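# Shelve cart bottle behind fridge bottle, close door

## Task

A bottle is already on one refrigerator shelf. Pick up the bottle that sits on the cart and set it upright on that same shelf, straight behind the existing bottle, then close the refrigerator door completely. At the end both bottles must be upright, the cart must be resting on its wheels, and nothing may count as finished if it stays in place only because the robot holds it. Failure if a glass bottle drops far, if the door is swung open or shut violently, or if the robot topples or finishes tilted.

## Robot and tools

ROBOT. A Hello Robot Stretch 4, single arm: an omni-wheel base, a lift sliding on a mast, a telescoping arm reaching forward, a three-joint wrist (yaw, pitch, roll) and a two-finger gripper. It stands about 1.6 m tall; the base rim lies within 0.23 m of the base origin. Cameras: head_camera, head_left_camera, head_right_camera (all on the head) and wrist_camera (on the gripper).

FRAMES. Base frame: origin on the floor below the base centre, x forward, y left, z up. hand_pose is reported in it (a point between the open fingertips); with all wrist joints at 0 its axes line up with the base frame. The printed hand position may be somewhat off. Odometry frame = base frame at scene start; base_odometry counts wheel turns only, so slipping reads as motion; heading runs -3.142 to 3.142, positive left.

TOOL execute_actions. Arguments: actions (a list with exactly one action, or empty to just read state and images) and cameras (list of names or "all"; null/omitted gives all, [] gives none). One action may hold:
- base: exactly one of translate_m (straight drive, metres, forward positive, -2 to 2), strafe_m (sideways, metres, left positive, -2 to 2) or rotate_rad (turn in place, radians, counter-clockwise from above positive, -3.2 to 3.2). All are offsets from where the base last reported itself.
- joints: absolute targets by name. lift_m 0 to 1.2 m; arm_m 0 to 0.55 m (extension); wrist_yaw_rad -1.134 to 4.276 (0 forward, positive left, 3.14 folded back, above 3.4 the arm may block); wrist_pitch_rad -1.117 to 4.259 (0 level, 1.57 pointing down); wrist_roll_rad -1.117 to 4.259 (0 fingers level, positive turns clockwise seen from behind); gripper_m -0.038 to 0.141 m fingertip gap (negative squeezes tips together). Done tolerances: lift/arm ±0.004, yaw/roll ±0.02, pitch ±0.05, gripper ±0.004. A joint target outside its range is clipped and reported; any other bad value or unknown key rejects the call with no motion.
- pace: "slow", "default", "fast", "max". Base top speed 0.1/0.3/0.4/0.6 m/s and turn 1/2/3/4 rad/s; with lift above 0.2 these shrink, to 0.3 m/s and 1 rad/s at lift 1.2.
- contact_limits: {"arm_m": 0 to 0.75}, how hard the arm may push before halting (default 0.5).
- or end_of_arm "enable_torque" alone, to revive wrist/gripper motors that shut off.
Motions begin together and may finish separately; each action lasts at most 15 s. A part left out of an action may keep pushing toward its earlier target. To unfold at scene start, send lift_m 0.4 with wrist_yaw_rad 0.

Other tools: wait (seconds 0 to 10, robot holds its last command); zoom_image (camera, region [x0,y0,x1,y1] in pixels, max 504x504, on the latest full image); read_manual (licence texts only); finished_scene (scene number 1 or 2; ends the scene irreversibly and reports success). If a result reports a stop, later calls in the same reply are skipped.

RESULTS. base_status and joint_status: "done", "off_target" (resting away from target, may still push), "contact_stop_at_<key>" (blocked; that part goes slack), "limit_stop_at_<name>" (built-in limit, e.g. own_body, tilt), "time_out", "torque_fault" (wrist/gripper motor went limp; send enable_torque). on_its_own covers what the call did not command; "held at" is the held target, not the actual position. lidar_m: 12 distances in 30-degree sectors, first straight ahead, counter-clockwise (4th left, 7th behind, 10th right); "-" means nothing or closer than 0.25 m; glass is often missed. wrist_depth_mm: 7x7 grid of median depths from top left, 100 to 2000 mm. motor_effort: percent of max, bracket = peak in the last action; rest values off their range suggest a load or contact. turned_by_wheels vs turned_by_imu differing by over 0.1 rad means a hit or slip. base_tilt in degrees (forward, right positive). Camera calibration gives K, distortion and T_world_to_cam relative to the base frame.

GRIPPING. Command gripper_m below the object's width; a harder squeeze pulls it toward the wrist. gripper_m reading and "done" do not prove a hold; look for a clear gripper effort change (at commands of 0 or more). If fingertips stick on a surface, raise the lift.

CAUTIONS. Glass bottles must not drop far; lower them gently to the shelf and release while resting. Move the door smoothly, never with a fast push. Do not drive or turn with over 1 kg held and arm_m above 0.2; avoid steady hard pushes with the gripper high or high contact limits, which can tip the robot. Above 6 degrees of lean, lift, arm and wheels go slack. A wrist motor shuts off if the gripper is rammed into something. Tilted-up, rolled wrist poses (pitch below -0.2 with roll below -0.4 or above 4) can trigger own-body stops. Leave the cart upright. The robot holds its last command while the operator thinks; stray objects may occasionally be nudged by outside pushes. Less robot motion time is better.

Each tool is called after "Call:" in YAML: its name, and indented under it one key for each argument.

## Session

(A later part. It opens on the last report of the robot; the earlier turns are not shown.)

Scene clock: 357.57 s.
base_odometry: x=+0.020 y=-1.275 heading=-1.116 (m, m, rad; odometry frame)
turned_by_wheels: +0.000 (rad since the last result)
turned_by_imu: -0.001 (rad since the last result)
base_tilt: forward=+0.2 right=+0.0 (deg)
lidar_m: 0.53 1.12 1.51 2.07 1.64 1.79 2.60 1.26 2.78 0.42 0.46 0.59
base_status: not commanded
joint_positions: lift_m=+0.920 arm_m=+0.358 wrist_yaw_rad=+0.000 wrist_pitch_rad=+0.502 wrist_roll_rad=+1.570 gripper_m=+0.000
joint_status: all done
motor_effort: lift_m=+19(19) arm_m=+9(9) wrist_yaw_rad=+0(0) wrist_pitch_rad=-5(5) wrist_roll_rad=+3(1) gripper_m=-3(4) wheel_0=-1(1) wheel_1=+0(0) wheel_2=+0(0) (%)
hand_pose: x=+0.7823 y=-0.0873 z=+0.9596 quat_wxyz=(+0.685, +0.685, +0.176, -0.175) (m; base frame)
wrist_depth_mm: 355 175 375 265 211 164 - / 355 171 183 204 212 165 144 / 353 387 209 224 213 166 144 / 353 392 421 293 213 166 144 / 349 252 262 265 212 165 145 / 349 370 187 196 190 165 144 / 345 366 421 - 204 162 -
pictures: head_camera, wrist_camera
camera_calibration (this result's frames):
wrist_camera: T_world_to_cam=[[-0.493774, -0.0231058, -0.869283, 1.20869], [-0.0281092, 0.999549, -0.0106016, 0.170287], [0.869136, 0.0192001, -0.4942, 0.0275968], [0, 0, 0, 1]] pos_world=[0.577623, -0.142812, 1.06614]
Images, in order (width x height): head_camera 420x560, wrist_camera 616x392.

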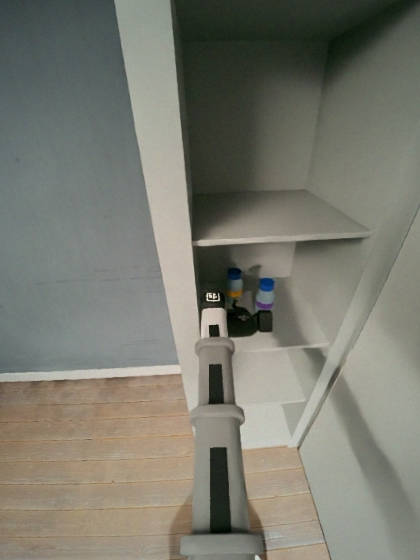

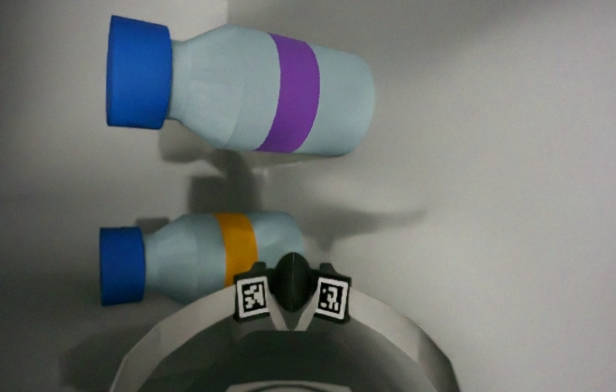

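Call:
execute_actions:
  actions:
    - {"joints":{"arm_m":0.42},"pace":"slow"}
  cameras: ["head_camera","wrist_camera"]

Scene clock: 365.80 s.
base_odometry: x=+0.020 y=-1.275 heading=-1.116 (m, m, rad; odometry frame)
turned_by_wheels: +0.000 (rad since the last result)
turned_by_imu: -0.001 (rad since the last result)
base_tilt: forward=+0.2 right=-0.1 (deg)
lidar_m: 0.52 1.13 1.53 2.06 1.69 1.80 2.58 1.23 2.76 0.42 0.45 0.58
base_status: not commanded
joint_positions: lift_m=+0.920 arm_m=+0.418 wrist_yaw_rad=-0.001 wrist_pitch_rad=+0.502 wrist_roll_rad=+1.570 gripper_m=+0.000
joint_status: all done
motor_effort: lift_m=+19(19) arm_m=+9(11) wrist_yaw_rad=+2(6) wrist_pitch_rad=-6(7) wrist_roll_rad=+4(1) gripper_m=-4(4) wheel_0=+0(1) wheel_1=-1(1) wheel_2=-1(2) (%)
hand_pose: x=+0.8421 y=-0.0875 z=+0.9595 quat_wxyz=(+0.685, +0.685, +0.176, -0.176) (m; base frame)
wrist_depth_mm: 304 116 130 132 158 164 - / 306 129 137 140 159 165 144 / 304 340 375 177 186 166 144 / 303 336 373 277 213 166 144 / 303 216 225 252 213 166 145 / 300 220 187 196 190 165 144 / 300 317 362 - 204 162 -
pictures: head_camera, wrist_camera
camera_calibration (this result's frames):
wrist_camera: T_world_to_cam=[[-0.494118, -0.022606, -0.869101, 1.23832], [-0.0272146, 0.999574, -0.0105271, 0.171364], [0.868969, 0.0184506, -0.494523, -0.0240885], [0, 0, 0, 1]] pos_world=[0.637474, -0.142853, 1.06612]
Images, in order (width x height): head_camera 420x560, wrist_camera 616x392.

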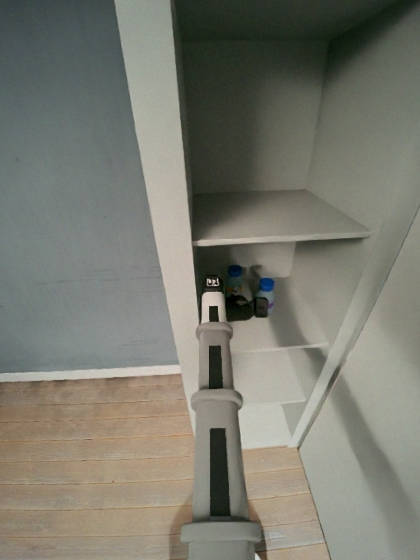

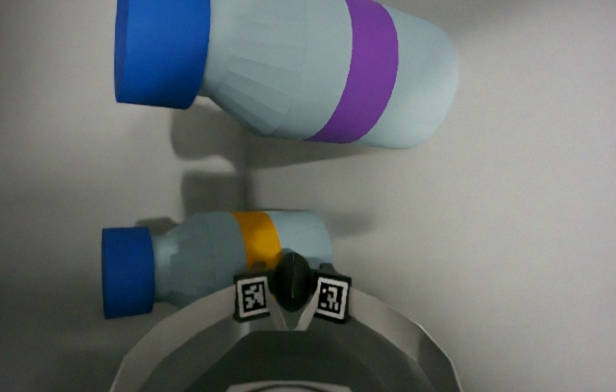

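Call:
execute_actions:
  actions:
    - {"joints":{"arm_m":0.455},"pace":"slow"}
  cameras: ["head_camera","wrist_camera"]

Scene clock: 370.57 s.
base_odometry: x=+0.020 y=-1.275 heading=-1.116 (m, m, rad; odometry frame)
turned_by_wheels: +0.000 (rad since the last result)
turned_by_imu: -0.001 (rad since the last result)
base_tilt: forward=+0.3 right=-0.1 (deg)
lidar_m: 0.53 1.13 1.51 2.04 1.63 1.84 2.61 1.24 2.80 0.41 0.46 0.57
base_status: not commanded
joint_positions: lift_m=+0.920 arm_m=+0.453 wrist_yaw_rad=+0.000 wrist_pitch_rad=+0.502 wrist_roll_rad=+1.570 gripper_m=+0.000
joint_status: all done
motor_effort: lift_m=+19(19) arm_m=+9(14) wrist_yaw_rad=+2(5) wrist_pitch_rad=-6(8) wrist_roll_rad=+2(2) gripper_m=-4(4) wheel_0=+0(0) wheel_1=+0(1) wheel_2=+0(1) (%)
hand_pose: x=+0.8771 y=-0.0875 z=+0.9595 quat_wxyz=(+0.685, +0.685, +0.176, -0.176) (m; base frame)
wrist_depth_mm: 277 297 - 104 109 129 - / 274 303 226 115 121 138 144 / 276 306 347 293 197 158 144 / 274 306 334 274 212 166 145 / 273 210 221 249 212 166 144 / 272 287 189 196 189 165 144 / 271 287 329 - 204 162 -
pictures: head_camera, wrist_camera
camera_calibration (this result's frames):
wrist_camera: T_world_to_cam=[[-0.494223, -0.0226737, -0.86904, 1.25559], [-0.0273762, 0.99957, -0.0105105, 0.172398], [0.868904, 0.0185964, -0.494631, -0.0543017], [0, 0, 0, 1]] pos_world=[0.672446, -0.142845, 1.06611]
Images, in order (width x height): head_camera 420x560, wrist_camera 616x392.

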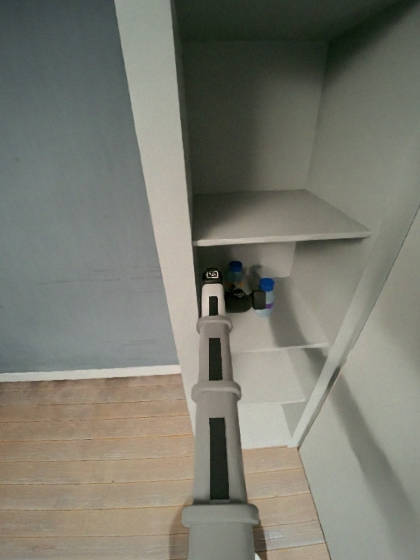

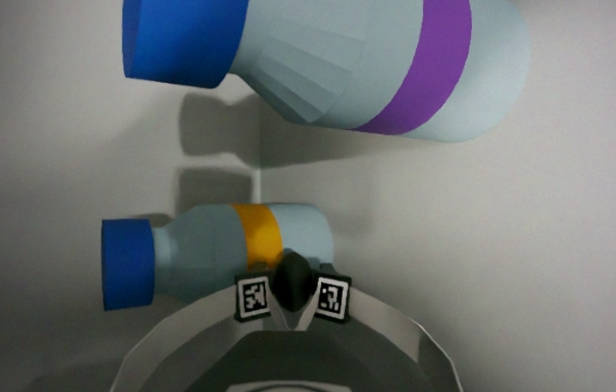

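Call:
execute_actions:
  actions:
    - {"joints":{"arm_m":0.3},"pace":"slow"}
  cameras: []

Call:
execute_actions:
  actions:
    - {"joints":{"wrist_roll_rad":-1.11,"wrist_yaw_rad":0.22}}
  cameras: []

Call:
execute_actions:
  actions:
    - {"joints":{"arm_m":0.43},"pace":"slow","contact_limits":{"arm_m":0.2}}
  cameras: ["head_camera","wrist_camera"]

Scene clock: 387.60 s.
base_odometry: x=+0.020 y=-1.275 heading=-1.116 (m, m, rad; odometry frame)
turned_by_wheels: +0.000 (rad since the last result)
turned_by_imu: -0.001 (rad since the last result)
base_tilt: forward=+0.2 right=+0.0 (deg)
lidar_m: 0.52 1.12 1.50 2.07 1.67 1.80 2.61 1.23 2.78 0.42 0.45 0.57
base_status: not commanded
joint_positions: lift_m=+0.920 arm_m=+0.302 wrist_yaw_rad=+0.000 wrist_pitch_rad=+0.502 wrist_roll_rad=+1.570 gripper_m=+0.000
joint_status: all done
motor_effort: lift_m=+19(19) arm_m=-9(8) wrist_yaw_rad=+2(2) wrist_pitch_rad=-5(6) wrist_roll_rad=+2(0) gripper_m=-4(4) wheel_0=+0(0) wheel_1=+0(1) wheel_2=+0(0) (%)
hand_pose: x=+0.7254 y=-0.0875 z=+0.9596 quat_wxyz=(+0.685, +0.685, +0.176, -0.176) (m; base frame)
wrist_depth_mm: 404 449 469 294 211 165 452 / 402 221 240 266 212 165 459 / 399 424 250 270 213 166 462 / 402 439 402 293 213 166 462 / 397 349 379 265 213 166 304 / 392 436 187 196 189 165 303 / 394 399 430 - 203 162 146
pictures: none
No camera images: the call's "cameras" was empty. Leave "cameras" out to get every camera's image.

Scene clock: 389.73 s.
base_odometry: x=+0.020 y=-1.275 heading=-1.116 (m, m, rad; odometry frame)
turned_by_wheels: +0.000 (rad since the last result)
turned_by_imu: +0.000 (rad since the last result)
base_tilt: forward=+0.1 right=+0.0 (deg)
lidar_m: 0.53 1.12 1.53 2.06 1.66 1.78 2.60 1.28 2.77 0.42 0.45 0.58
base_status: not commanded
joint_positions: lift_m=+0.920 arm_m=+0.302 wrist_yaw_rad=+0.219 wrist_pitch_rad=+0.502 wrist_roll_rad=-1.110 gripper_m=+0.000
joint_status: all done
motor_effort: lift_m=+19(19) arm_m=-8(8) wrist_yaw_rad=+2(3) wrist_pitch_rad=-5(5) wrist_roll_rad=+2(6) gripper_m=-4(4) wheel_0=+0(0) wheel_1=+0(1) wheel_2=+0(0) (%)
hand_pose: x=+0.7383 y=-0.0303 z=+0.9596 quat_wxyz=(+0.804, -0.530, +0.154, +0.220) (m; base frame)
wrist_depth_mm: - - 109 123 146 186 229 / 105 115 137 167 212 290 370 / 128 153 193 257 382 413 384 / 165 202 264 375 469 418 387 / 161 195 242 325 452 404 389 / 153 180 186 206 343 336 394 / 146 160 200 - 357 430 397
pictures: none
No camera images: the call's "cameras" was empty. Leave "cameras" out to get every camera's image.

Scene clock: 392.30 s.
base_odometry: x=+0.020 y=-1.275 heading=-1.116 (m, m, rad; odometry frame)
turned_by_wheels: +0.000 (rad since the last result)
turned_by_imu: -0.001 (rad since the last result)
base_tilt: forward=+0.2 right=+0.0 (deg)
lidar_m: 0.54 1.11 1.52 2.05 1.66 1.81 2.59 1.25 2.79 0.42 0.43 0.59
base_status: not commanded
joint_positions: lift_m=+0.920 arm_m=+0.428 wrist_yaw_rad=+0.220 wrist_pitch_rad=+0.502 wrist_roll_rad=-1.110 gripper_m=+0.000
joint_status: all done
motor_effort: lift_m=+19(19) arm_m=+8(9) wrist_yaw_rad=+2(2) wrist_pitch_rad=-5(5) wrist_roll_rad=+1(1) gripper_m=-3(5) wheel_0=+0(0) wheel_1=-1(1) wheel_2=+0(0) (%)
contact_limits: arm_m 0.2
hand_pose: x=+0.8652 y=-0.0302 z=+0.9596 quat_wxyz=(+0.804, -0.530, +0.154, +0.220) (m; base frame)
wrist_depth_mm: - 106 116 134 159 202 250 / 110 125 149 182 230 287 274 / 138 167 211 278 332 301 277 / 169 207 268 366 340 304 279 / 162 195 242 327 345 307 282 / 153 180 185 206 233 220 285 / 145 160 200 - 224 220 287
pictures: head_camera, wrist_camera
camera_calibration (this result's frames):
wrist_camera: T_world_to_cam=[[0.504961, -0.323247, 0.800328, -1.2244], [-0.0192812, -0.93122, -0.363948, 0.388615], [0.862927, 0.168348, -0.476462, -0.0527269], [0, 0, 0, 1]] pos_world=[0.671269, -0.0250224, 1.09624]
Images, in order (width x height): head_camera 420x560, wrist_camera 616x392.

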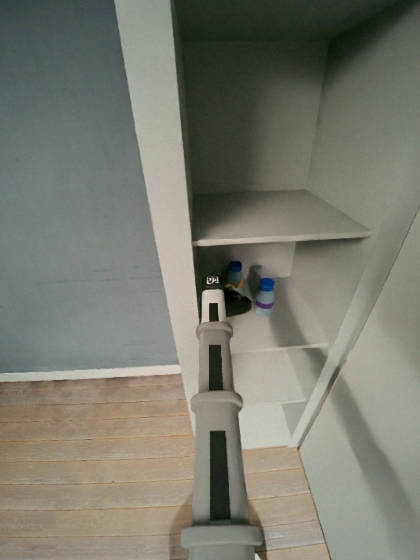

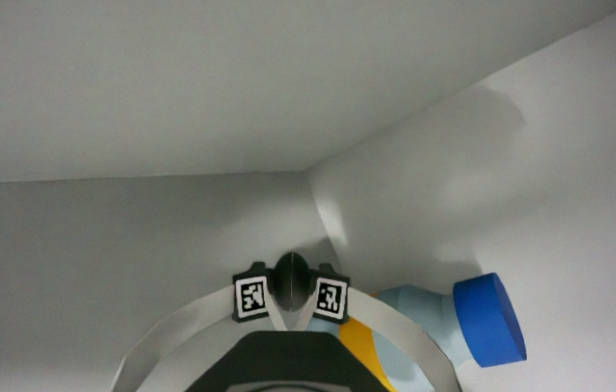

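Call:
execute_actions:
  actions:
    - {"joints":{"wrist_yaw_rad":0.33}}
  cameras: []

Call:
execute_actions:
  actions:
    - {"joints":{"arm_m":0.49},"pace":"slow","contact_limits":{"arm_m":0.2}}
  cameras: ["head_camera","wrist_camera"]

Scene clock: 397.57 s.
base_odometry: x=+0.020 y=-1.275 heading=-1.116 (m, m, rad; odometry frame)
turned_by_wheels: +0.000 (rad since the last result)
turned_by_imu: -0.001 (rad since the last result)
base_tilt: forward=+0.3 right=+0.0 (deg)
lidar_m: 0.53 1.11 1.53 2.07 1.66 1.81 2.61 1.25 2.75 0.42 0.44 0.55
base_status: not commanded
joint_positions: lift_m=+0.920 arm_m=+0.428 wrist_yaw_rad=+0.329 wrist_pitch_rad=+0.502 wrist_roll_rad=-1.110 gripper_m=+0.000
joint_status: all done
motor_effort: lift_m=+19(19) arm_m=+9(9) wrist_yaw_rad=+2(3) wrist_pitch_rad=-5(5) wrist_roll_rad=+0(1) gripper_m=-4(4) wheel_0=+0(0) wheel_1=-1(0) wheel_2=+0(0) (%)
hand_pose: x=+0.8669 y=-0.0009 z=+0.9596 quat_wxyz=(+0.791, -0.538, +0.125, +0.264) (m; base frame)
wrist_depth_mm: - - - 107 114 134 151 / - 106 114 131 153 185 224 / 112 128 151 182 229 287 277 / 149 179 225 300 336 303 277 / 161 195 242 325 342 301 274 / 153 179 186 206 319 300 274 / 145 160 199 - 219 208 270
pictures: none
No camera images: the call's "cameras" was empty. Leave "cameras" out to get every camera's image.

Scene clock: 399.40 s.
base_odometry: x=+0.020 y=-1.275 heading=-1.116 (m, m, rad; odometry frame)
turned_by_wheels: +0.000 (rad since the last result)
turned_by_imu: +0.000 (rad since the last result)
base_tilt: forward=+0.2 right=+0.0 (deg)
lidar_m: 0.53 1.14 1.50 2.06 1.65 1.80 2.58 1.26 2.79 0.41 0.45 0.60
base_status: not commanded
joint_positions: lift_m=+0.920 arm_m=+0.488 wrist_yaw_rad=+0.330 wrist_pitch_rad=+0.502 wrist_roll_rad=-1.110 gripper_m=+0.000
joint_status: all done
motor_effort: lift_m=+19(19) arm_m=+9(9) wrist_yaw_rad=+2(2) wrist_pitch_rad=-5(5) wrist_roll_rad=-1(1) gripper_m=-2(4) wheel_0=+0(0) wheel_1=-1(1) wheel_2=+0(0) (%)
contact_limits: arm_m 0.2
hand_pose: x=+0.9269 y=-0.0009 z=+0.9596 quat_wxyz=(+0.791, -0.538, +0.125, +0.264) (m; base frame)
wrist_depth_mm: - - - 109 119 140 158 / - 108 119 136 159 191 224 / 117 134 158 190 238 245 228 / 156 185 231 301 281 248 226 / 161 195 241 303 279 246 226 / 153 179 186 206 263 245 226 / 146 160 199 - 186 238 224
pictures: head_camera, wrist_camera
camera_calibration (this result's frames):
wrist_camera: T_world_to_cam=[[0.53736, -0.265905, 0.800336, -1.27607], [0.082987, -0.927716, -0.363945, 0.322342], [0.83926, 0.261987, -0.476451, -0.0889077], [0, 0, 0, 1]] pos_world=[0.733575, -0.0169791, 1.09624]
Images, in order (width x height): head_camera 420x560, wrist_camera 616x392.

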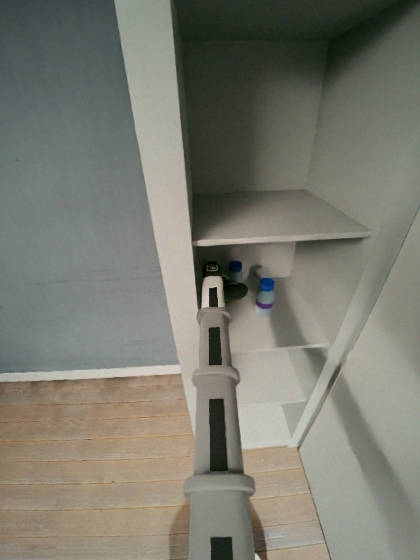

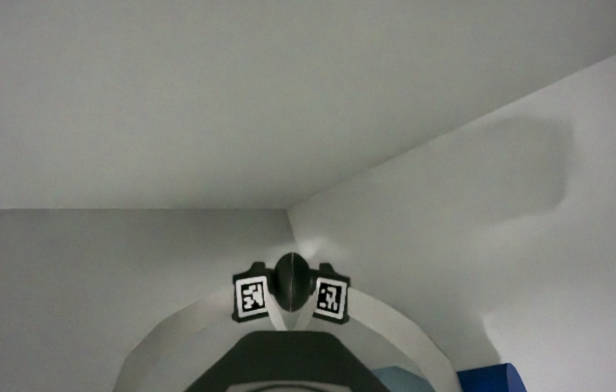

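Call:
execute_actions:
  actions:
    - {"joints":{"arm_m":0.445},"pace":"slow"}
  cameras: []

Call:
execute_actions:
  actions:
    - {"joints":{"wrist_yaw_rad":0.2},"pace":"slow"}
  cameras: []

Call:
execute_actions:
  actions:
    - {"joints":{"wrist_yaw_rad":0.08},"pace":"slow"}
  cameras: ["head_camera","wrist_camera"]

Scene clock: 410.90 s.
base_odometry: x=+0.020 y=-1.275 heading=-1.116 (m, m, rad; odometry frame)
turned_by_wheels: +0.000 (rad since the last result)
turned_by_imu: -0.001 (rad since the last result)
base_tilt: forward=+0.2 right=+0.0 (deg)
lidar_m: 0.52 1.13 1.50 2.02 1.66 1.81 2.60 1.27 2.79 0.42 0.45 0.59
base_status: not commanded
joint_positions: lift_m=+0.920 arm_m=+0.447 wrist_yaw_rad=+0.330 wrist_pitch_rad=+0.502 wrist_roll_rad=-1.110 gripper_m=+0.000
joint_status: all done
motor_effort: lift_m=+19(19) arm_m=-9(9) wrist_yaw_rad=+2(2) wrist_pitch_rad=-5(5) wrist_roll_rad=+1(0) gripper_m=-4(4) wheel_0=+0(0) wheel_1=-1(0) wheel_2=+0(0) (%)
hand_pose: x=+0.8851 y=-0.0009 z=+0.9596 quat_wxyz=(+0.791, -0.538, +0.125, +0.264) (m; base frame)
wrist_depth_mm: - - - 107 116 136 154 / - 106 115 132 155 186 229 / 114 130 153 185 232 276 263 / 151 181 228 304 317 286 262 / 161 195 241 325 322 285 260 / 153 179 186 206 303 285 258 / 145 160 200 - 205 196 259
pictures: none
No camera images: the call's "cameras" was empty. Leave "cameras" out to get every camera's image.

Scene clock: 411.53 s.
base_odometry: x=+0.020 y=-1.275 heading=-1.116 (m, m, rad; odometry frame)
turned_by_wheels: +0.000 (rad since the last result)
turned_by_imu: +0.000 (rad since the last result)
base_tilt: forward=+0.2 right=-0.1 (deg)
lidar_m: 0.52 1.14 1.52 2.06 1.68 1.79 2.59 1.25 2.76 0.41 0.45 0.57
base_status: not commanded
joint_positions: lift_m=+0.920 arm_m=+0.447 wrist_yaw_rad=+0.201 wrist_pitch_rad=+0.502 wrist_roll_rad=-1.110 gripper_m=+0.000
joint_status: all done
motor_effort: lift_m=+19(19) arm_m=-9(9) wrist_yaw_rad=-1(2) wrist_pitch_rad=-5(5) wrist_roll_rad=+2(0) gripper_m=-5(5) wheel_0=+0(0) wheel_1=-1(1) wheel_2=+0(0) (%)
hand_pose: x=+0.8827 y=-0.0353 z=+0.9596 quat_wxyz=(+0.806, -0.529, +0.159, +0.213) (m; base frame)
wrist_depth_mm: - 108 121 143 170 221 254 / 115 132 158 195 253 278 258 / 146 177 225 307 317 285 263 / 170 207 268 349 324 287 266 / 161 195 241 325 327 290 268 / 153 179 186 206 218 206 271 / 145 160 199 - 208 198 274
pictures: none
No camera images: the call's "cameras" was empty. Leave "cameras" out to get every camera's image.

Scene clock: 412.17 s.
base_odometry: x=+0.020 y=-1.275 heading=-1.116 (m, m, rad; odometry frame)
turned_by_wheels: +0.000 (rad since the last result)
turned_by_imu: +0.000 (rad since the last result)
base_tilt: forward=+0.2 right=+0.0 (deg)
lidar_m: 0.53 1.12 1.53 2.07 1.63 1.79 2.61 1.24 2.76 0.42 0.43 0.58
base_status: not commanded
joint_positions: lift_m=+0.920 arm_m=+0.447 wrist_yaw_rad=+0.081 wrist_pitch_rad=+0.502 wrist_roll_rad=-1.110 gripper_m=+0.000
joint_status: all done
motor_effort: lift_m=+19(19) arm_m=-9(9) wrist_yaw_rad=-1(1) wrist_pitch_rad=-5(5) wrist_roll_rad=-1(1) gripper_m=-3(2) wheel_0=+0(0) wheel_1=-1(1) wheel_2=+0(0) (%)
hand_pose: x=+0.8766 y=-0.0668 z=+0.9596 quat_wxyz=(+0.817, -0.518, +0.190, +0.164) (m; base frame)
wrist_depth_mm: 115 136 160 201 266 273 254 / 141 172 222 304 307 279 260 / 175 218 287 353 319 289 267 / 170 208 268 353 329 294 276 / 161 195 242 286 229 228 282 / 153 180 186 206 222 306 290 / 145 160 199 - 353 320 298
pictures: head_camera, wrist_camera
camera_calibration (this result's frames):
wrist_camera: T_world_to_cam=[[0.455298, -0.390066, 0.800345, -1.20292], [-0.148097, -0.919578, -0.363928, 0.468481], [0.877936, 0.0471668, -0.47645, -0.0776676], [0, 0, 0, 1]] pos_world=[0.685254, -0.0347491, 1.09624]
Images, in order (width x height): head_camera 420x560, wrist_camera 616x392.

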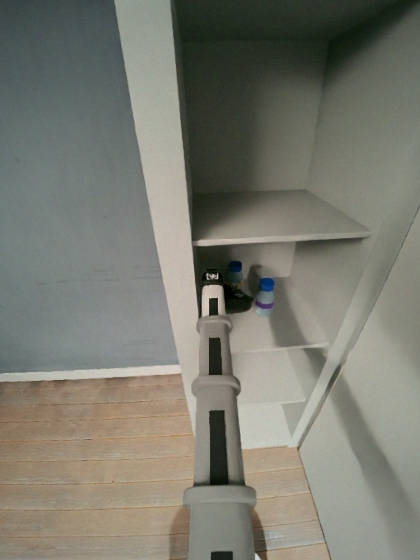

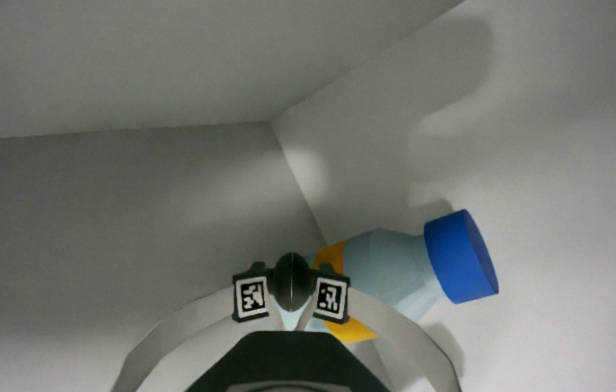

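Call:
execute_actions:
  actions:
    - {"joints":{"wrist_yaw_rad":0.33},"pace":"slow"}
  cameras: []

Call:
execute_actions:
  actions:
    - {"joints":{"arm_m":0.49},"pace":"slow"}
  cameras: []

Call:
execute_actions:
  actions:
    - {"joints":{"wrist_yaw_rad":0.1},"pace":"slow"}
  cameras: ["head_camera","wrist_camera"]

Scene clock: 418.33 s.
base_odometry: x=+0.020 y=-1.275 heading=-1.116 (m, m, rad; odometry frame)
turned_by_wheels: +0.000 (rad since the last result)
turned_by_imu: -0.001 (rad since the last result)
base_tilt: forward=+0.2 right=-0.1 (deg)
lidar_m: 0.52 1.13 1.51 2.07 1.67 1.77 2.58 1.27 2.77 0.42 0.44 0.59
base_status: not commanded
joint_positions: lift_m=+0.920 arm_m=+0.447 wrist_yaw_rad=+0.329 wrist_pitch_rad=+0.502 wrist_roll_rad=-1.110 gripper_m=+0.000
joint_status: all done
motor_effort: lift_m=+19(19) arm_m=-8(9) wrist_yaw_rad=+2(5) wrist_pitch_rad=-5(5) wrist_roll_rad=+1(1) gripper_m=-4(4) wheel_0=+0(0) wheel_1=-1(1) wheel_2=+0(0) (%)
hand_pose: x=+0.8850 y=-0.0009 z=+0.9596 quat_wxyz=(+0.791, -0.538, +0.125, +0.264) (m; base frame)
wrist_depth_mm: - - - 108 116 136 153 / - 106 115 132 155 186 229 / 114 130 153 185 231 277 262 / 151 180 227 304 319 286 262 / 161 195 241 325 322 285 260 / 153 180 186 206 304 282 259 / 145 160 199 - 204 196 259
pictures: none
No camera images: the call's "cameras" was empty. Leave "cameras" out to get every camera's image.

Scene clock: 419.97 s.
base_odometry: x=+0.020 y=-1.275 heading=-1.116 (m, m, rad; odometry frame)
turned_by_wheels: +0.000 (rad since the last result)
turned_by_imu: +0.000 (rad since the last result)
base_tilt: forward=+0.2 right=+0.0 (deg)
lidar_m: 0.54 1.13 1.51 2.05 1.63 1.79 2.60 1.25 2.77 0.41 0.46 0.57
base_status: not commanded
joint_positions: lift_m=+0.920 arm_m=+0.488 wrist_yaw_rad=+0.330 wrist_pitch_rad=+0.502 wrist_roll_rad=-1.110 gripper_m=+0.000
joint_status: all done
motor_effort: lift_m=+19(19) arm_m=+9(9) wrist_yaw_rad=+2(2) wrist_pitch_rad=-5(5) wrist_roll_rad=-2(2) gripper_m=-5(4) wheel_0=+0(0) wheel_1=+0(1) wheel_2=+0(0) (%)
hand_pose: x=+0.9269 y=-0.0009 z=+0.9596 quat_wxyz=(+0.791, -0.538, +0.125, +0.264) (m; base frame)
wrist_depth_mm: - - - 109 119 140 158 / - 108 118 136 160 191 224 / 116 134 158 190 239 245 229 / 155 184 231 300 279 247 225 / 161 195 242 303 278 247 227 / 153 179 186 205 263 245 226 / 145 160 198 - 186 238 225
pictures: none
No camera images: the call's "cameras" was empty. Leave "cameras" out to get every camera's image.

Scene clock: 420.93 s.
base_odometry: x=+0.020 y=-1.275 heading=-1.116 (m, m, rad; odometry frame)
turned_by_wheels: +0.000 (rad since the last result)
turned_by_imu: +0.000 (rad since the last result)
base_tilt: forward=+0.2 right=+0.0 (deg)
lidar_m: 0.54 1.12 1.50 2.07 1.65 1.79 2.59 1.24 2.78 0.41 0.45 0.59
base_status: not commanded
joint_positions: lift_m=+0.920 arm_m=+0.488 wrist_yaw_rad=+0.101 wrist_pitch_rad=+0.502 wrist_roll_rad=-1.110 gripper_m=+0.000
joint_status: all done
motor_effort: lift_m=+19(19) arm_m=+9(9) wrist_yaw_rad=-2(19) wrist_pitch_rad=-5(6) wrist_roll_rad=+1(3) gripper_m=-5(4) wheel_0=+1(6) wheel_1=+0(2) wheel_2=+1(4) (%)
hand_pose: x=+0.9198 y=-0.0615 z=+0.9596 quat_wxyz=(+0.816, -0.521, +0.185, +0.172) (m; base frame)
wrist_depth_mm: 113 132 156 192 248 237 222 / 138 167 213 283 268 243 227 / 174 216 283 306 277 250 231 / 170 207 267 317 285 256 237 / 161 195 242 314 291 262 243 / 153 180 186 195 184 179 248 / 145 158 199 - 178 163 254
pictures: head_camera, wrist_camera
camera_calibration (this result's frames):
wrist_camera: T_world_to_cam=[[0.463233, -0.380139, 0.800568, -1.22742], [-0.129072, -0.922641, -0.363419, 0.46156], [0.876787, 0.0650167, -0.476464, -0.113693], [0, 0, 0, 1]] pos_world=[0.727843, -0.0333461, 1.0962]
Images, in order (width x height): head_camera 420x560, wrist_camera 616x392.

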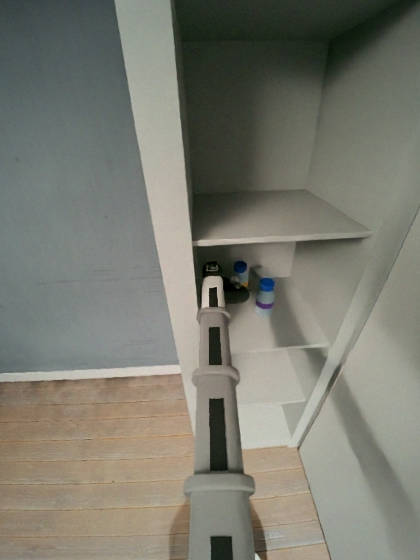

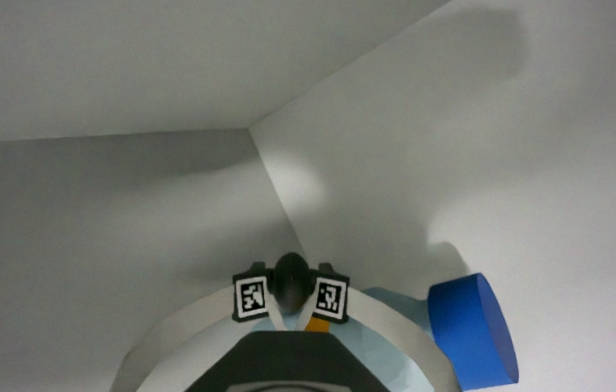

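Call:
execute_actions:
  actions:
    - {"joints":{"wrist_yaw_rad":-0.08},"pace":"slow"}
  cameras: ["head_camera","wrist_camera"]

Scene clock: 427.20 s.
base_odometry: x=+0.020 y=-1.275 heading=-1.114 (m, m, rad; odometry frame)
turned_by_wheels: +0.001 (rad since the last result)
turned_by_imu: +0.001 (rad since the last result)
base_tilt: forward=+0.2 right=-0.1 (deg)
lidar_m: 0.54 1.15 1.50 2.06 1.64 1.79 2.60 1.26 2.78 0.41 0.44 0.60
base_status: not commanded
joint_positions: lift_m=+0.920 arm_m=+0.488 wrist_yaw_rad=-0.072 wrist_pitch_rad=+0.496 wrist_roll_rad=-1.110 gripper_m=+0.000
joint_status: all done
on_its_own: wrist_yaw_rad is at rest, and its effort (-23) is outside its rest range (-13 to +13)
motor_effort: lift_m=+19(19) arm_m=+9(9) wrist_yaw_rad=-23(30) wrist_pitch_rad=+13(15) wrist_roll_rad=+2(1) gripper_m=-4(4) wheel_0=+9(9) wheel_1=+4(4) wheel_2=+7(7) (%)
hand_pose: x=+0.9062 y=-0.1054 z=+0.9612 quat_wxyz=(+0.828, -0.503, +0.227, +0.100) (m; base frame)
wrist_depth_mm: 146 181 234 276 258 239 227 / 181 230 309 293 270 249 235 / 185 228 300 310 283 262 245 / 173 212 277 325 298 273 255 / 164 198 248 319 314 286 268 / 155 183 186 196 204 287 281 / 148 163 203 - 191 182 296
pictures: head_camera, wrist_camera
camera_calibration (this result's frames):
wrist_camera: T_world_to_cam=[[0.386024, -0.453628, 0.803248, -1.17945], [-0.283509, -0.886938, -0.364643, 0.56473], [0.877843, -0.0869668, -0.470987, -0.120409], [0, 0, 0, 1]] pos_world=[0.721101, -0.0446203, 1.0966]
Images, in order (width x height): head_camera 420x560, wrist_camera 616x392.

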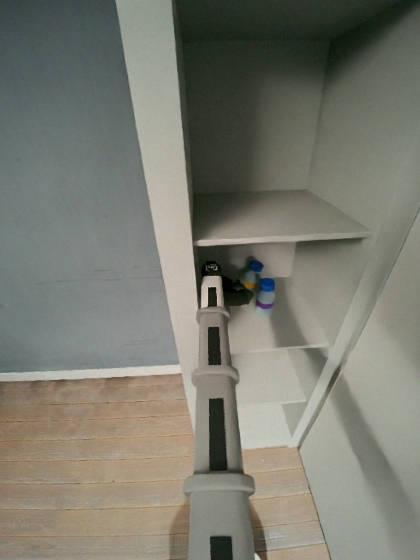

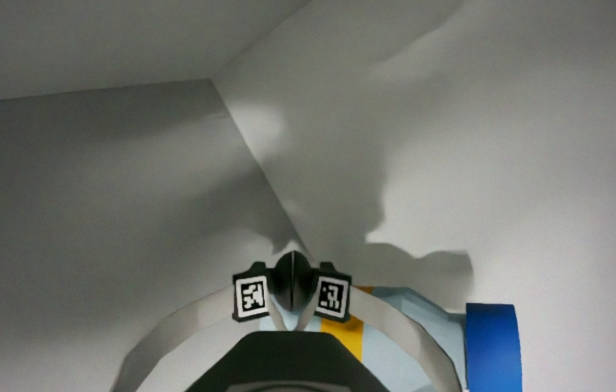

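Call:
execute_actions:
  actions:
    - {"joints":{"wrist_yaw_rad":0.06},"pace":"slow"}
  cameras: ["head_camera","wrist_camera"]

Scene clock: 431.30 s.
base_odometry: x=+0.020 y=-1.275 heading=-1.116 (m, m, rad; odometry frame)
turned_by_wheels: -0.002 (rad since the last result)
turned_by_imu: -0.003 (rad since the last result)
base_tilt: forward=+0.2 right=+0.0 (deg)
lidar_m: 0.52 1.15 1.49 2.06 1.68 1.79 2.59 1.27 2.78 0.42 0.43 0.58
base_status: not commanded
joint_positions: lift_m=+0.920 arm_m=+0.488 wrist_yaw_rad=+0.060 wrist_pitch_rad=+0.502 wrist_roll_rad=-1.110 gripper_m=+0.000
joint_status: all done
motor_effort: lift_m=+19(19) arm_m=+8(8) wrist_yaw_rad=+3(15) wrist_pitch_rad=-5(13) wrist_roll_rad=+2(3) gripper_m=-4(3) wheel_0=+0(9) wheel_1=-1(4) wheel_2=+1(7) (%)
hand_pose: x=+0.9171 y=-0.0722 z=+0.9596 quat_wxyz=(+0.819, -0.517, +0.196, +0.155) (m; base frame)
wrist_depth_mm: 122 146 174 221 256 236 222 / 151 186 244 291 268 244 229 / 179 222 294 309 278 252 235 / 170 208 267 317 287 259 241 / 161 195 241 315 297 268 248 / 153 180 186 196 179 170 255 / 145 158 200 - 172 155 263
pictures: head_camera, wrist_camera
camera_calibration (this result's frames):
wrist_camera: T_world_to_cam=[[0.446979, -0.398847, 0.800707, -1.21685], [-0.167045, -0.91657, -0.363311, 0.486474], [0.878809, 0.0286381, -0.476313, -0.1152], [0, 0, 0, 1]] pos_world=[0.726407, -0.0361492, 1.09621]
Images, in order (width x height): head_camera 420x560, wrist_camera 616x392.

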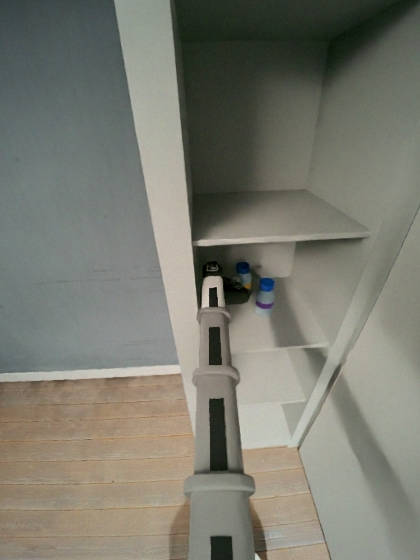

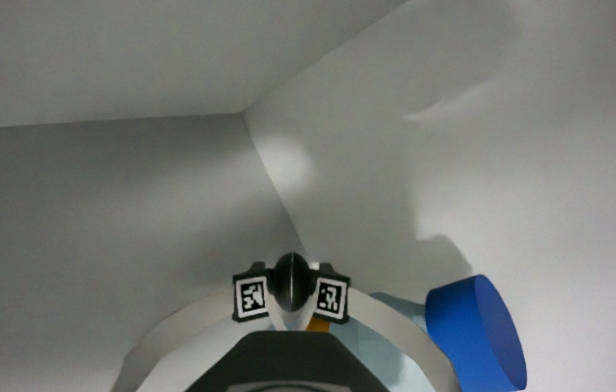

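Call:
execute_actions:
  actions:
    - {"joints":{"wrist_yaw_rad":0.25},"pace":"slow"}
  cameras: []

Call:
execute_actions:
  actions:
    - {"joints":{"arm_m":0.465,"lift_m":0.9},"pace":"slow"}
  cameras: []

Call:
execute_actions:
  actions:
    - {"joints":{"wrist_yaw_rad":0.0},"pace":"slow"}
  cameras: ["head_camera","wrist_camera"]

Scene clock: 445.53 s.
base_odometry: x=+0.020 y=-1.275 heading=-1.116 (m, m, rad; odometry frame)
turned_by_wheels: +0.000 (rad since the last result)
turned_by_imu: -0.003 (rad since the last result)
base_tilt: forward=+0.2 right=+0.0 (deg)
lidar_m: 0.51 1.12 1.53 2.04 1.66 1.80 2.61 1.27 2.81 0.42 0.45 0.56
base_status: not commanded
joint_positions: lift_m=+0.920 arm_m=+0.488 wrist_yaw_rad=+0.249 wrist_pitch_rad=+0.502 wrist_roll_rad=-1.110 gripper_m=+0.000
joint_status: all done
motor_effort: lift_m=+19(19) arm_m=+8(9) wrist_yaw_rad=+3(4) wrist_pitch_rad=-5(5) wrist_roll_rad=+3(3) gripper_m=-4(5) wheel_0=+0(0) wheel_1=-1(1) wheel_2=+1(1) (%)
hand_pose: x=+0.9261 y=-0.0223 z=+0.9596 quat_wxyz=(+0.801, -0.533, +0.146, +0.232) (m; base frame)
wrist_depth_mm: - 105 113 128 150 186 217 / 109 122 144 172 212 240 227 / 136 161 199 256 274 246 229 / 168 205 264 315 278 249 228 / 161 195 242 303 281 251 231 / 153 180 186 206 270 252 232 / 145 160 198 - 279 251 233
pictures: none
No camera images: the call's "cameras" was empty. Leave "cameras" out to get every camera's image.

Scene clock: 446.83 s.
base_odometry: x=+0.020 y=-1.275 heading=-1.116 (m, m, rad; odometry frame)
turned_by_wheels: +0.000 (rad since the last result)
turned_by_imu: +0.000 (rad since the last result)
base_tilt: forward=+0.3 right=+0.0 (deg)
lidar_m: 0.51 1.10 1.50 2.08 1.69 1.78 2.60 1.28 2.75 0.42 0.43 0.58
base_status: not commanded
joint_positions: lift_m=+0.900 arm_m=+0.467 wrist_yaw_rad=+0.250 wrist_pitch_rad=+0.502 wrist_roll_rad=-1.110 gripper_m=+0.000
joint_status: all done
motor_effort: lift_m=+18(20) arm_m=-9(11) wrist_yaw_rad=+2(3) wrist_pitch_rad=-5(5) wrist_roll_rad=+2(0) gripper_m=-4(5) wheel_0=+0(0) wheel_1=-1(1) wheel_2=+1(1) (%)
hand_pose: x=+0.9042 y=-0.0223 z=+0.9397 quat_wxyz=(+0.801, -0.533, +0.146, +0.232) (m; base frame)
wrist_depth_mm: - 104 112 126 148 183 215 / 109 121 142 169 209 256 244 / 134 159 196 253 294 266 244 / 151 184 237 322 301 268 247 / 143 173 216 289 304 270 248 / 135 160 186 196 290 272 250 / 129 141 177 - 297 272 252
pictures: none
No camera images: the call's "cameras" was empty. Leave "cameras" out to get every camera's image.

Scene clock: 447.63 s.
base_odometry: x=+0.020 y=-1.275 heading=-1.116 (m, m, rad; odometry frame)
turned_by_wheels: +0.000 (rad since the last result)
turned_by_imu: +0.000 (rad since the last result)
base_tilt: forward=+0.2 right=+0.1 (deg)
lidar_m: 0.51 1.12 1.49 2.05 1.65 1.81 2.59 1.24 2.78 0.43 0.44 0.58
base_status: not commanded
joint_positions: lift_m=+0.900 arm_m=+0.467 wrist_yaw_rad=+0.001 wrist_pitch_rad=+0.502 wrist_roll_rad=-1.110 gripper_m=+0.000
joint_status: all done
motor_effort: lift_m=+18(19) arm_m=-9(9) wrist_yaw_rad=-1(4) wrist_pitch_rad=-4(5) wrist_roll_rad=+5(3) gripper_m=-4(5) wheel_0=+0(0) wheel_1=-1(1) wheel_2=+1(1) (%)
hand_pose: x=+0.8904 y=-0.0873 z=+0.9397 quat_wxyz=(+0.823, -0.511, +0.211, +0.131) (m; base frame)
wrist_depth_mm: 134 162 200 266 276 256 241 / 161 202 272 317 290 266 247 / 160 197 260 325 300 276 256 / 151 184 238 329 314 287 267 / 143 172 216 283 310 200 277 / 135 160 186 206 197 194 283 / 129 141 177 - 209 319 298
pictures: head_camera, wrist_camera
camera_calibration (this result's frames):
wrist_camera: T_world_to_cam=[[0.42273, -0.424468, 0.800704, -1.1756], [-0.220715, -0.905147, -0.363309, 0.509766], [0.878968, -0.0231454, -0.476319, -0.105539], [0, 0, 0, 1]] pos_world=[0.702238, -0.0400319, 1.07624]
Images, in order (width x height): head_camera 420x560, wrist_camera 616x392.

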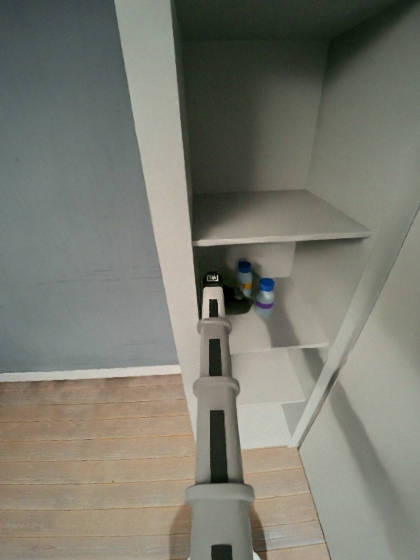

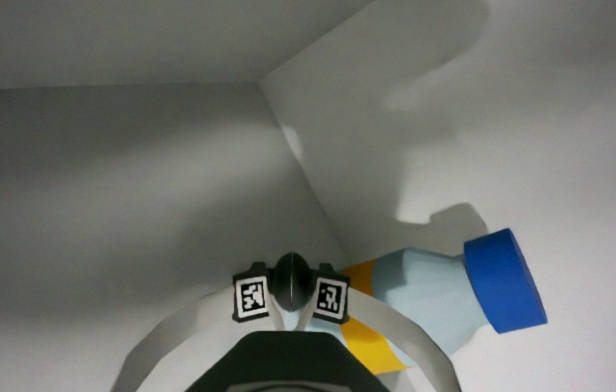

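Now at about u=245; continue.

Call:
execute_actions:
  actions:
    - {"joints":{"wrist_yaw_rad":-0.12},"pace":"slow"}
  cameras: ["head_camera","wrist_camera"]

Scene clock: 451.43 s.
base_odometry: x=+0.020 y=-1.275 heading=-1.116 (m, m, rad; odometry frame)
turned_by_wheels: +0.000 (rad since the last result)
turned_by_imu: -0.001 (rad since the last result)
base_tilt: forward=+0.2 right=+0.1 (deg)
lidar_m: 0.53 1.12 1.51 2.06 1.69 1.79 2.60 1.23 2.74 0.42 0.46 0.58
base_status: not commanded
joint_positions: lift_m=+0.900 arm_m=+0.466 wrist_yaw_rad=-0.119 wrist_pitch_rad=+0.502 wrist_roll_rad=-1.110 gripper_m=+0.000
joint_status: all done
motor_effort: lift_m=+19(19) arm_m=-8(9) wrist_yaw_rad=-1(15) wrist_pitch_rad=-5(5) wrist_roll_rad=+4(1) gripper_m=-4(5) wheel_0=+2(3) wheel_1=+0(1) wheel_2=+2(2) (%)
hand_pose: x=+0.8781 y=-0.1169 z=+0.9396 quat_wxyz=(+0.830, -0.497, +0.241, +0.082) (m; base frame)
wrist_depth_mm: 166 211 279 300 278 259 246 / 169 212 286 319 294 273 256 / 160 198 259 334 310 287 271 / 151 184 238 332 332 296 286 / 143 172 216 254 217 198 301 / 135 159 186 196 209 338 319 / 129 143 177 - 317 359 336
pictures: head_camera, wrist_camera
camera_calibration (this result's frames):
wrist_camera: T_world_to_cam=[[0.368959, -0.472042, 0.800653, -1.14123], [-0.327543, -0.872203, -0.363287, 0.577807], [0.869819, -0.12821, -0.476421, -0.0995086], [0, 0, 0, 1]] pos_world=[0.696877, -0.0474998, 1.07623]
Images, in order (width x height): head_camera 420x560, wrist_camera 616x392.

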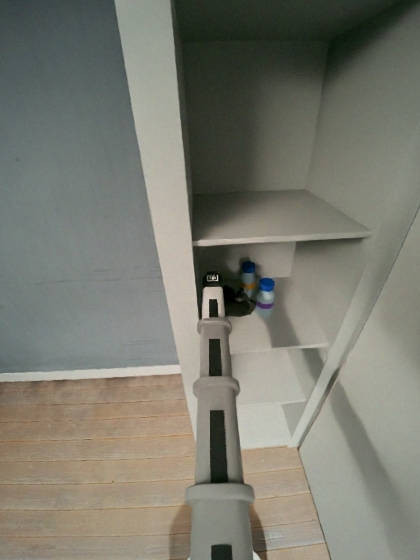

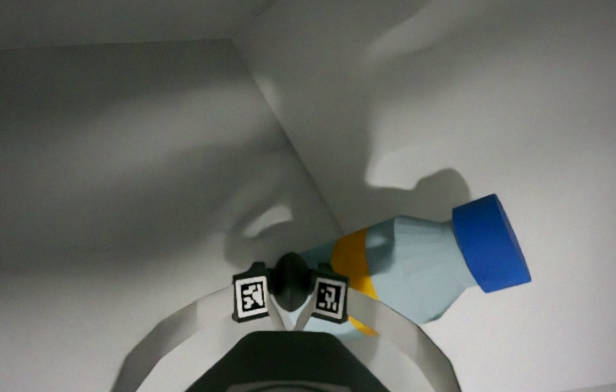

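Call:
execute_actions:
  actions:
    - {"joints":{"wrist_yaw_rad":0.1},"pace":"slow"}
  cameras: []

Call:
execute_actions:
  actions:
    - {"joints":{"arm_m":0.49},"pace":"slow"}
  cameras: []

Call:
execute_actions:
  actions:
    - {"joints":{"wrist_yaw_rad":-0.2},"pace":"slow"}
  cameras: ["head_camera","wrist_camera"]

Scene clock: 458.23 s.
base_odometry: x=+0.020 y=-1.275 heading=-1.116 (m, m, rad; odometry frame)
turned_by_wheels: +0.000 (rad since the last result)
turned_by_imu: -0.001 (rad since the last result)
base_tilt: forward=+0.2 right=+0.0 (deg)
lidar_m: 0.52 1.11 1.52 2.07 1.62 1.82 2.58 1.27 2.76 0.42 0.43 0.57
base_status: not commanded
joint_positions: lift_m=+0.900 arm_m=+0.466 wrist_yaw_rad=+0.099 wrist_pitch_rad=+0.502 wrist_roll_rad=-1.110 gripper_m=+0.000
joint_status: all done
motor_effort: lift_m=+19(19) arm_m=-8(8) wrist_yaw_rad=+3(6) wrist_pitch_rad=-5(6) wrist_roll_rad=+2(3) gripper_m=-4(4) wheel_0=+0(2) wheel_1=+0(0) wheel_2=+1(2) (%)
hand_pose: x=+0.8977 y=-0.0619 z=+0.9396 quat_wxyz=(+0.816, -0.520, +0.185, +0.172) (m; base frame)
wrist_depth_mm: 113 132 155 191 249 256 240 / 138 166 211 285 289 263 245 / 159 197 260 325 298 271 250 / 151 185 237 324 306 277 255 / 143 173 216 289 315 283 262 / 135 160 186 196 309 289 266 / 129 140 177 - 195 186 173
pictures: none
No camera images: the call's "cameras" was empty. Leave "cameras" out to get every camera's image.

Scene clock: 459.53 s.
base_odometry: x=+0.020 y=-1.275 heading=-1.116 (m, m, rad; odometry frame)
turned_by_wheels: +0.000 (rad since the last result)
turned_by_imu: +0.000 (rad since the last result)
base_tilt: forward=+0.1 right=-0.1 (deg)
lidar_m: 0.53 1.13 1.47 2.05 1.66 1.78 2.59 1.23 2.76 0.43 0.44 0.57
base_status: not commanded
joint_positions: lift_m=+0.900 arm_m=+0.488 wrist_yaw_rad=+0.099 wrist_pitch_rad=+0.502 wrist_roll_rad=-1.110 gripper_m=+0.000
joint_status: all done
motor_effort: lift_m=+19(19) arm_m=+9(9) wrist_yaw_rad=+2(2) wrist_pitch_rad=-5(5) wrist_roll_rad=+1(2) gripper_m=-3(4) wheel_0=+1(1) wheel_1=+0(0) wheel_2=+1(1) (%)
hand_pose: x=+0.9197 y=-0.0619 z=+0.9396 quat_wxyz=(+0.816, -0.520, +0.185, +0.172) (m; base frame)
wrist_depth_mm: 114 134 157 194 250 237 222 / 139 168 213 286 268 243 228 / 160 196 259 306 277 250 232 / 151 184 238 307 285 257 237 / 143 172 216 289 294 264 243 / 135 159 186 196 287 270 248 / 129 140 176 - 180 173 160
pictures: none
No camera images: the call's "cameras" was empty. Leave "cameras" out to get every camera's image.

Scene clock: 460.43 s.
base_odometry: x=+0.020 y=-1.275 heading=-1.115 (m, m, rad; odometry frame)
turned_by_wheels: +0.000 (rad since the last result)
turned_by_imu: +0.000 (rad since the last result)
base_tilt: forward=+0.2 right=+0.0 (deg)
lidar_m: 0.53 1.12 1.49 2.06 1.66 1.78 2.57 1.27 2.79 0.41 0.43 0.56
base_status: not commanded
joint_positions: lift_m=+0.900 arm_m=+0.488 wrist_yaw_rad=-0.198 wrist_pitch_rad=+0.502 wrist_roll_rad=-1.110 gripper_m=+0.000
joint_status: all done
motor_effort: lift_m=+19(19) arm_m=+8(9) wrist_yaw_rad=-6(21) wrist_pitch_rad=-5(5) wrist_roll_rad=-1(2) gripper_m=-4(6) wheel_0=+3(5) wheel_1=+1(2) wheel_2=+3(4) (%)
hand_pose: x=+0.8902 y=-0.1354 z=+0.9397 quat_wxyz=(+0.832, -0.487, +0.260, +0.049) (m; base frame)
wrist_depth_mm: 178 228 293 278 262 246 235 / 170 213 287 298 279 259 247 / 160 197 259 319 298 276 262 / 151 185 238 329 319 294 279 / 144 173 216 282 230 198 297 / 136 159 186 206 198 197 319 / 129 143 177 - 213 366 343
pictures: head_camera, wrist_camera
camera_calibration (this result's frames):
wrist_camera: T_world_to_cam=[[0.330688, -0.499413, 0.800769, -1.12424], [-0.394668, -0.843929, -0.363347, 0.629346], [0.857253, -0.195883, -0.47618, -0.110637], [0, 0, 0, 1]] pos_world=[0.715, -0.05201, 1.07625]
Images, in order (width x height): head_camera 420x560, wrist_camera 616x392.

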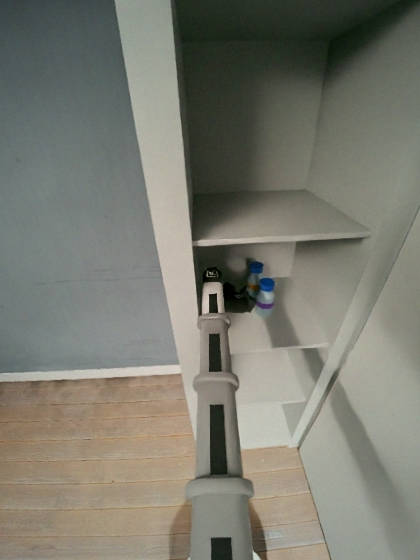

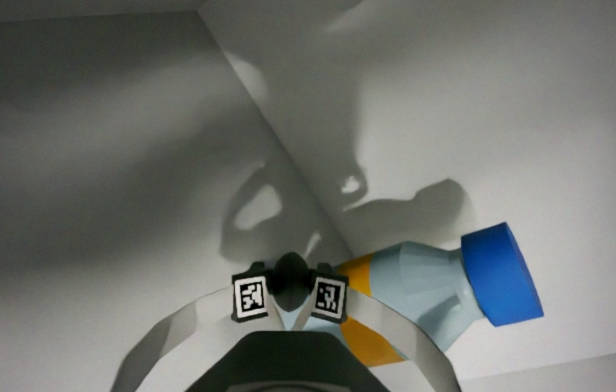

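Call:
zoom_image:
  camera: "head_camera"
  region: [190,240,320,340]

Region (190, 240, 320, 340) of head_camera's 420x560 image, scaled by 3.877, with more detail than that image has; it fills the top 388 rows of this view, and the rest is white.

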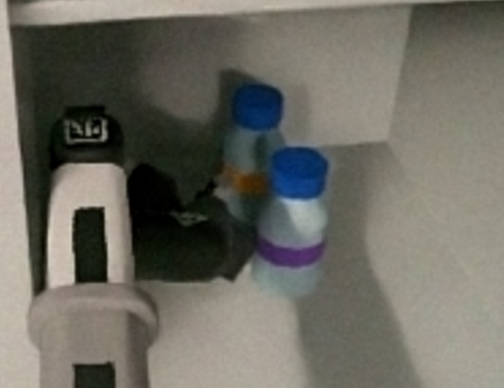

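Call:
execute_actions:
  actions:
    - {"joints":{"wrist_yaw_rad":-0.29,"arm_m":0.505},"pace":"slow"}
  cameras: ["head_camera"]

Call:
zoom_image:
  camera: "head_camera"
  region: [190,240,320,340]

Scene clock: 469.87 s.
base_odometry: x=+0.020 y=-1.275 heading=-1.115 (m, m, rad; odometry frame)
turned_by_wheels: +0.000 (rad since the last result)
turned_by_imu: -0.001 (rad since the last result)
base_tilt: forward=+0.3 right=+0.0 (deg)
lidar_m: 0.54 1.14 1.51 2.07 1.68 1.78 2.59 1.26 2.80 0.43 0.42 0.59
base_status: not commanded
joint_positions: lift_m=+0.900 arm_m=+0.503 wrist_yaw_rad=-0.289 wrist_pitch_rad=+0.502 wrist_roll_rad=-1.110 gripper_m=+0.000
joint_status: all done
motor_effort: lift_m=+19(19) arm_m=+10(10) wrist_yaw_rad=-2(12) wrist_pitch_rad=-6(6) wrist_roll_rad=+0(1) gripper_m=-2(3) wheel_0=+3(3) wheel_1=+1(1) wheel_2=+3(3) (%)
hand_pose: x=+0.8917 y=-0.1559 z=+0.9396 quat_wxyz=(+0.833, -0.475, +0.282, +0.011) (m; base frame)
wrist_depth_mm: 179 227 282 267 253 242 232 / 169 212 286 289 273 257 246 / 160 198 260 314 296 277 265 / 151 185 238 327 322 300 286 / 143 173 216 268 221 196 312 / 135 160 186 196 204 210 338 / 129 143 177 - 310 357 322
pictures: head_camera
Images, in order (width x height): head_camera 420x560.

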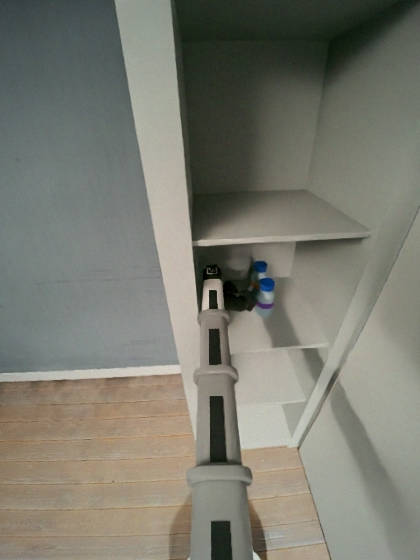

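Region (190, 240, 320, 340) of head_camera's 420x560 image, scaled by 3.877, with more detail than that image has; it fills the top 388 rows of this view, and the rest is white.

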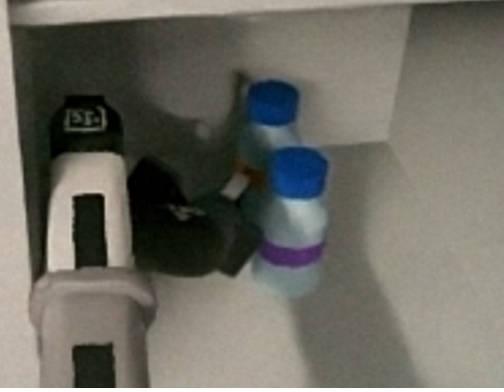

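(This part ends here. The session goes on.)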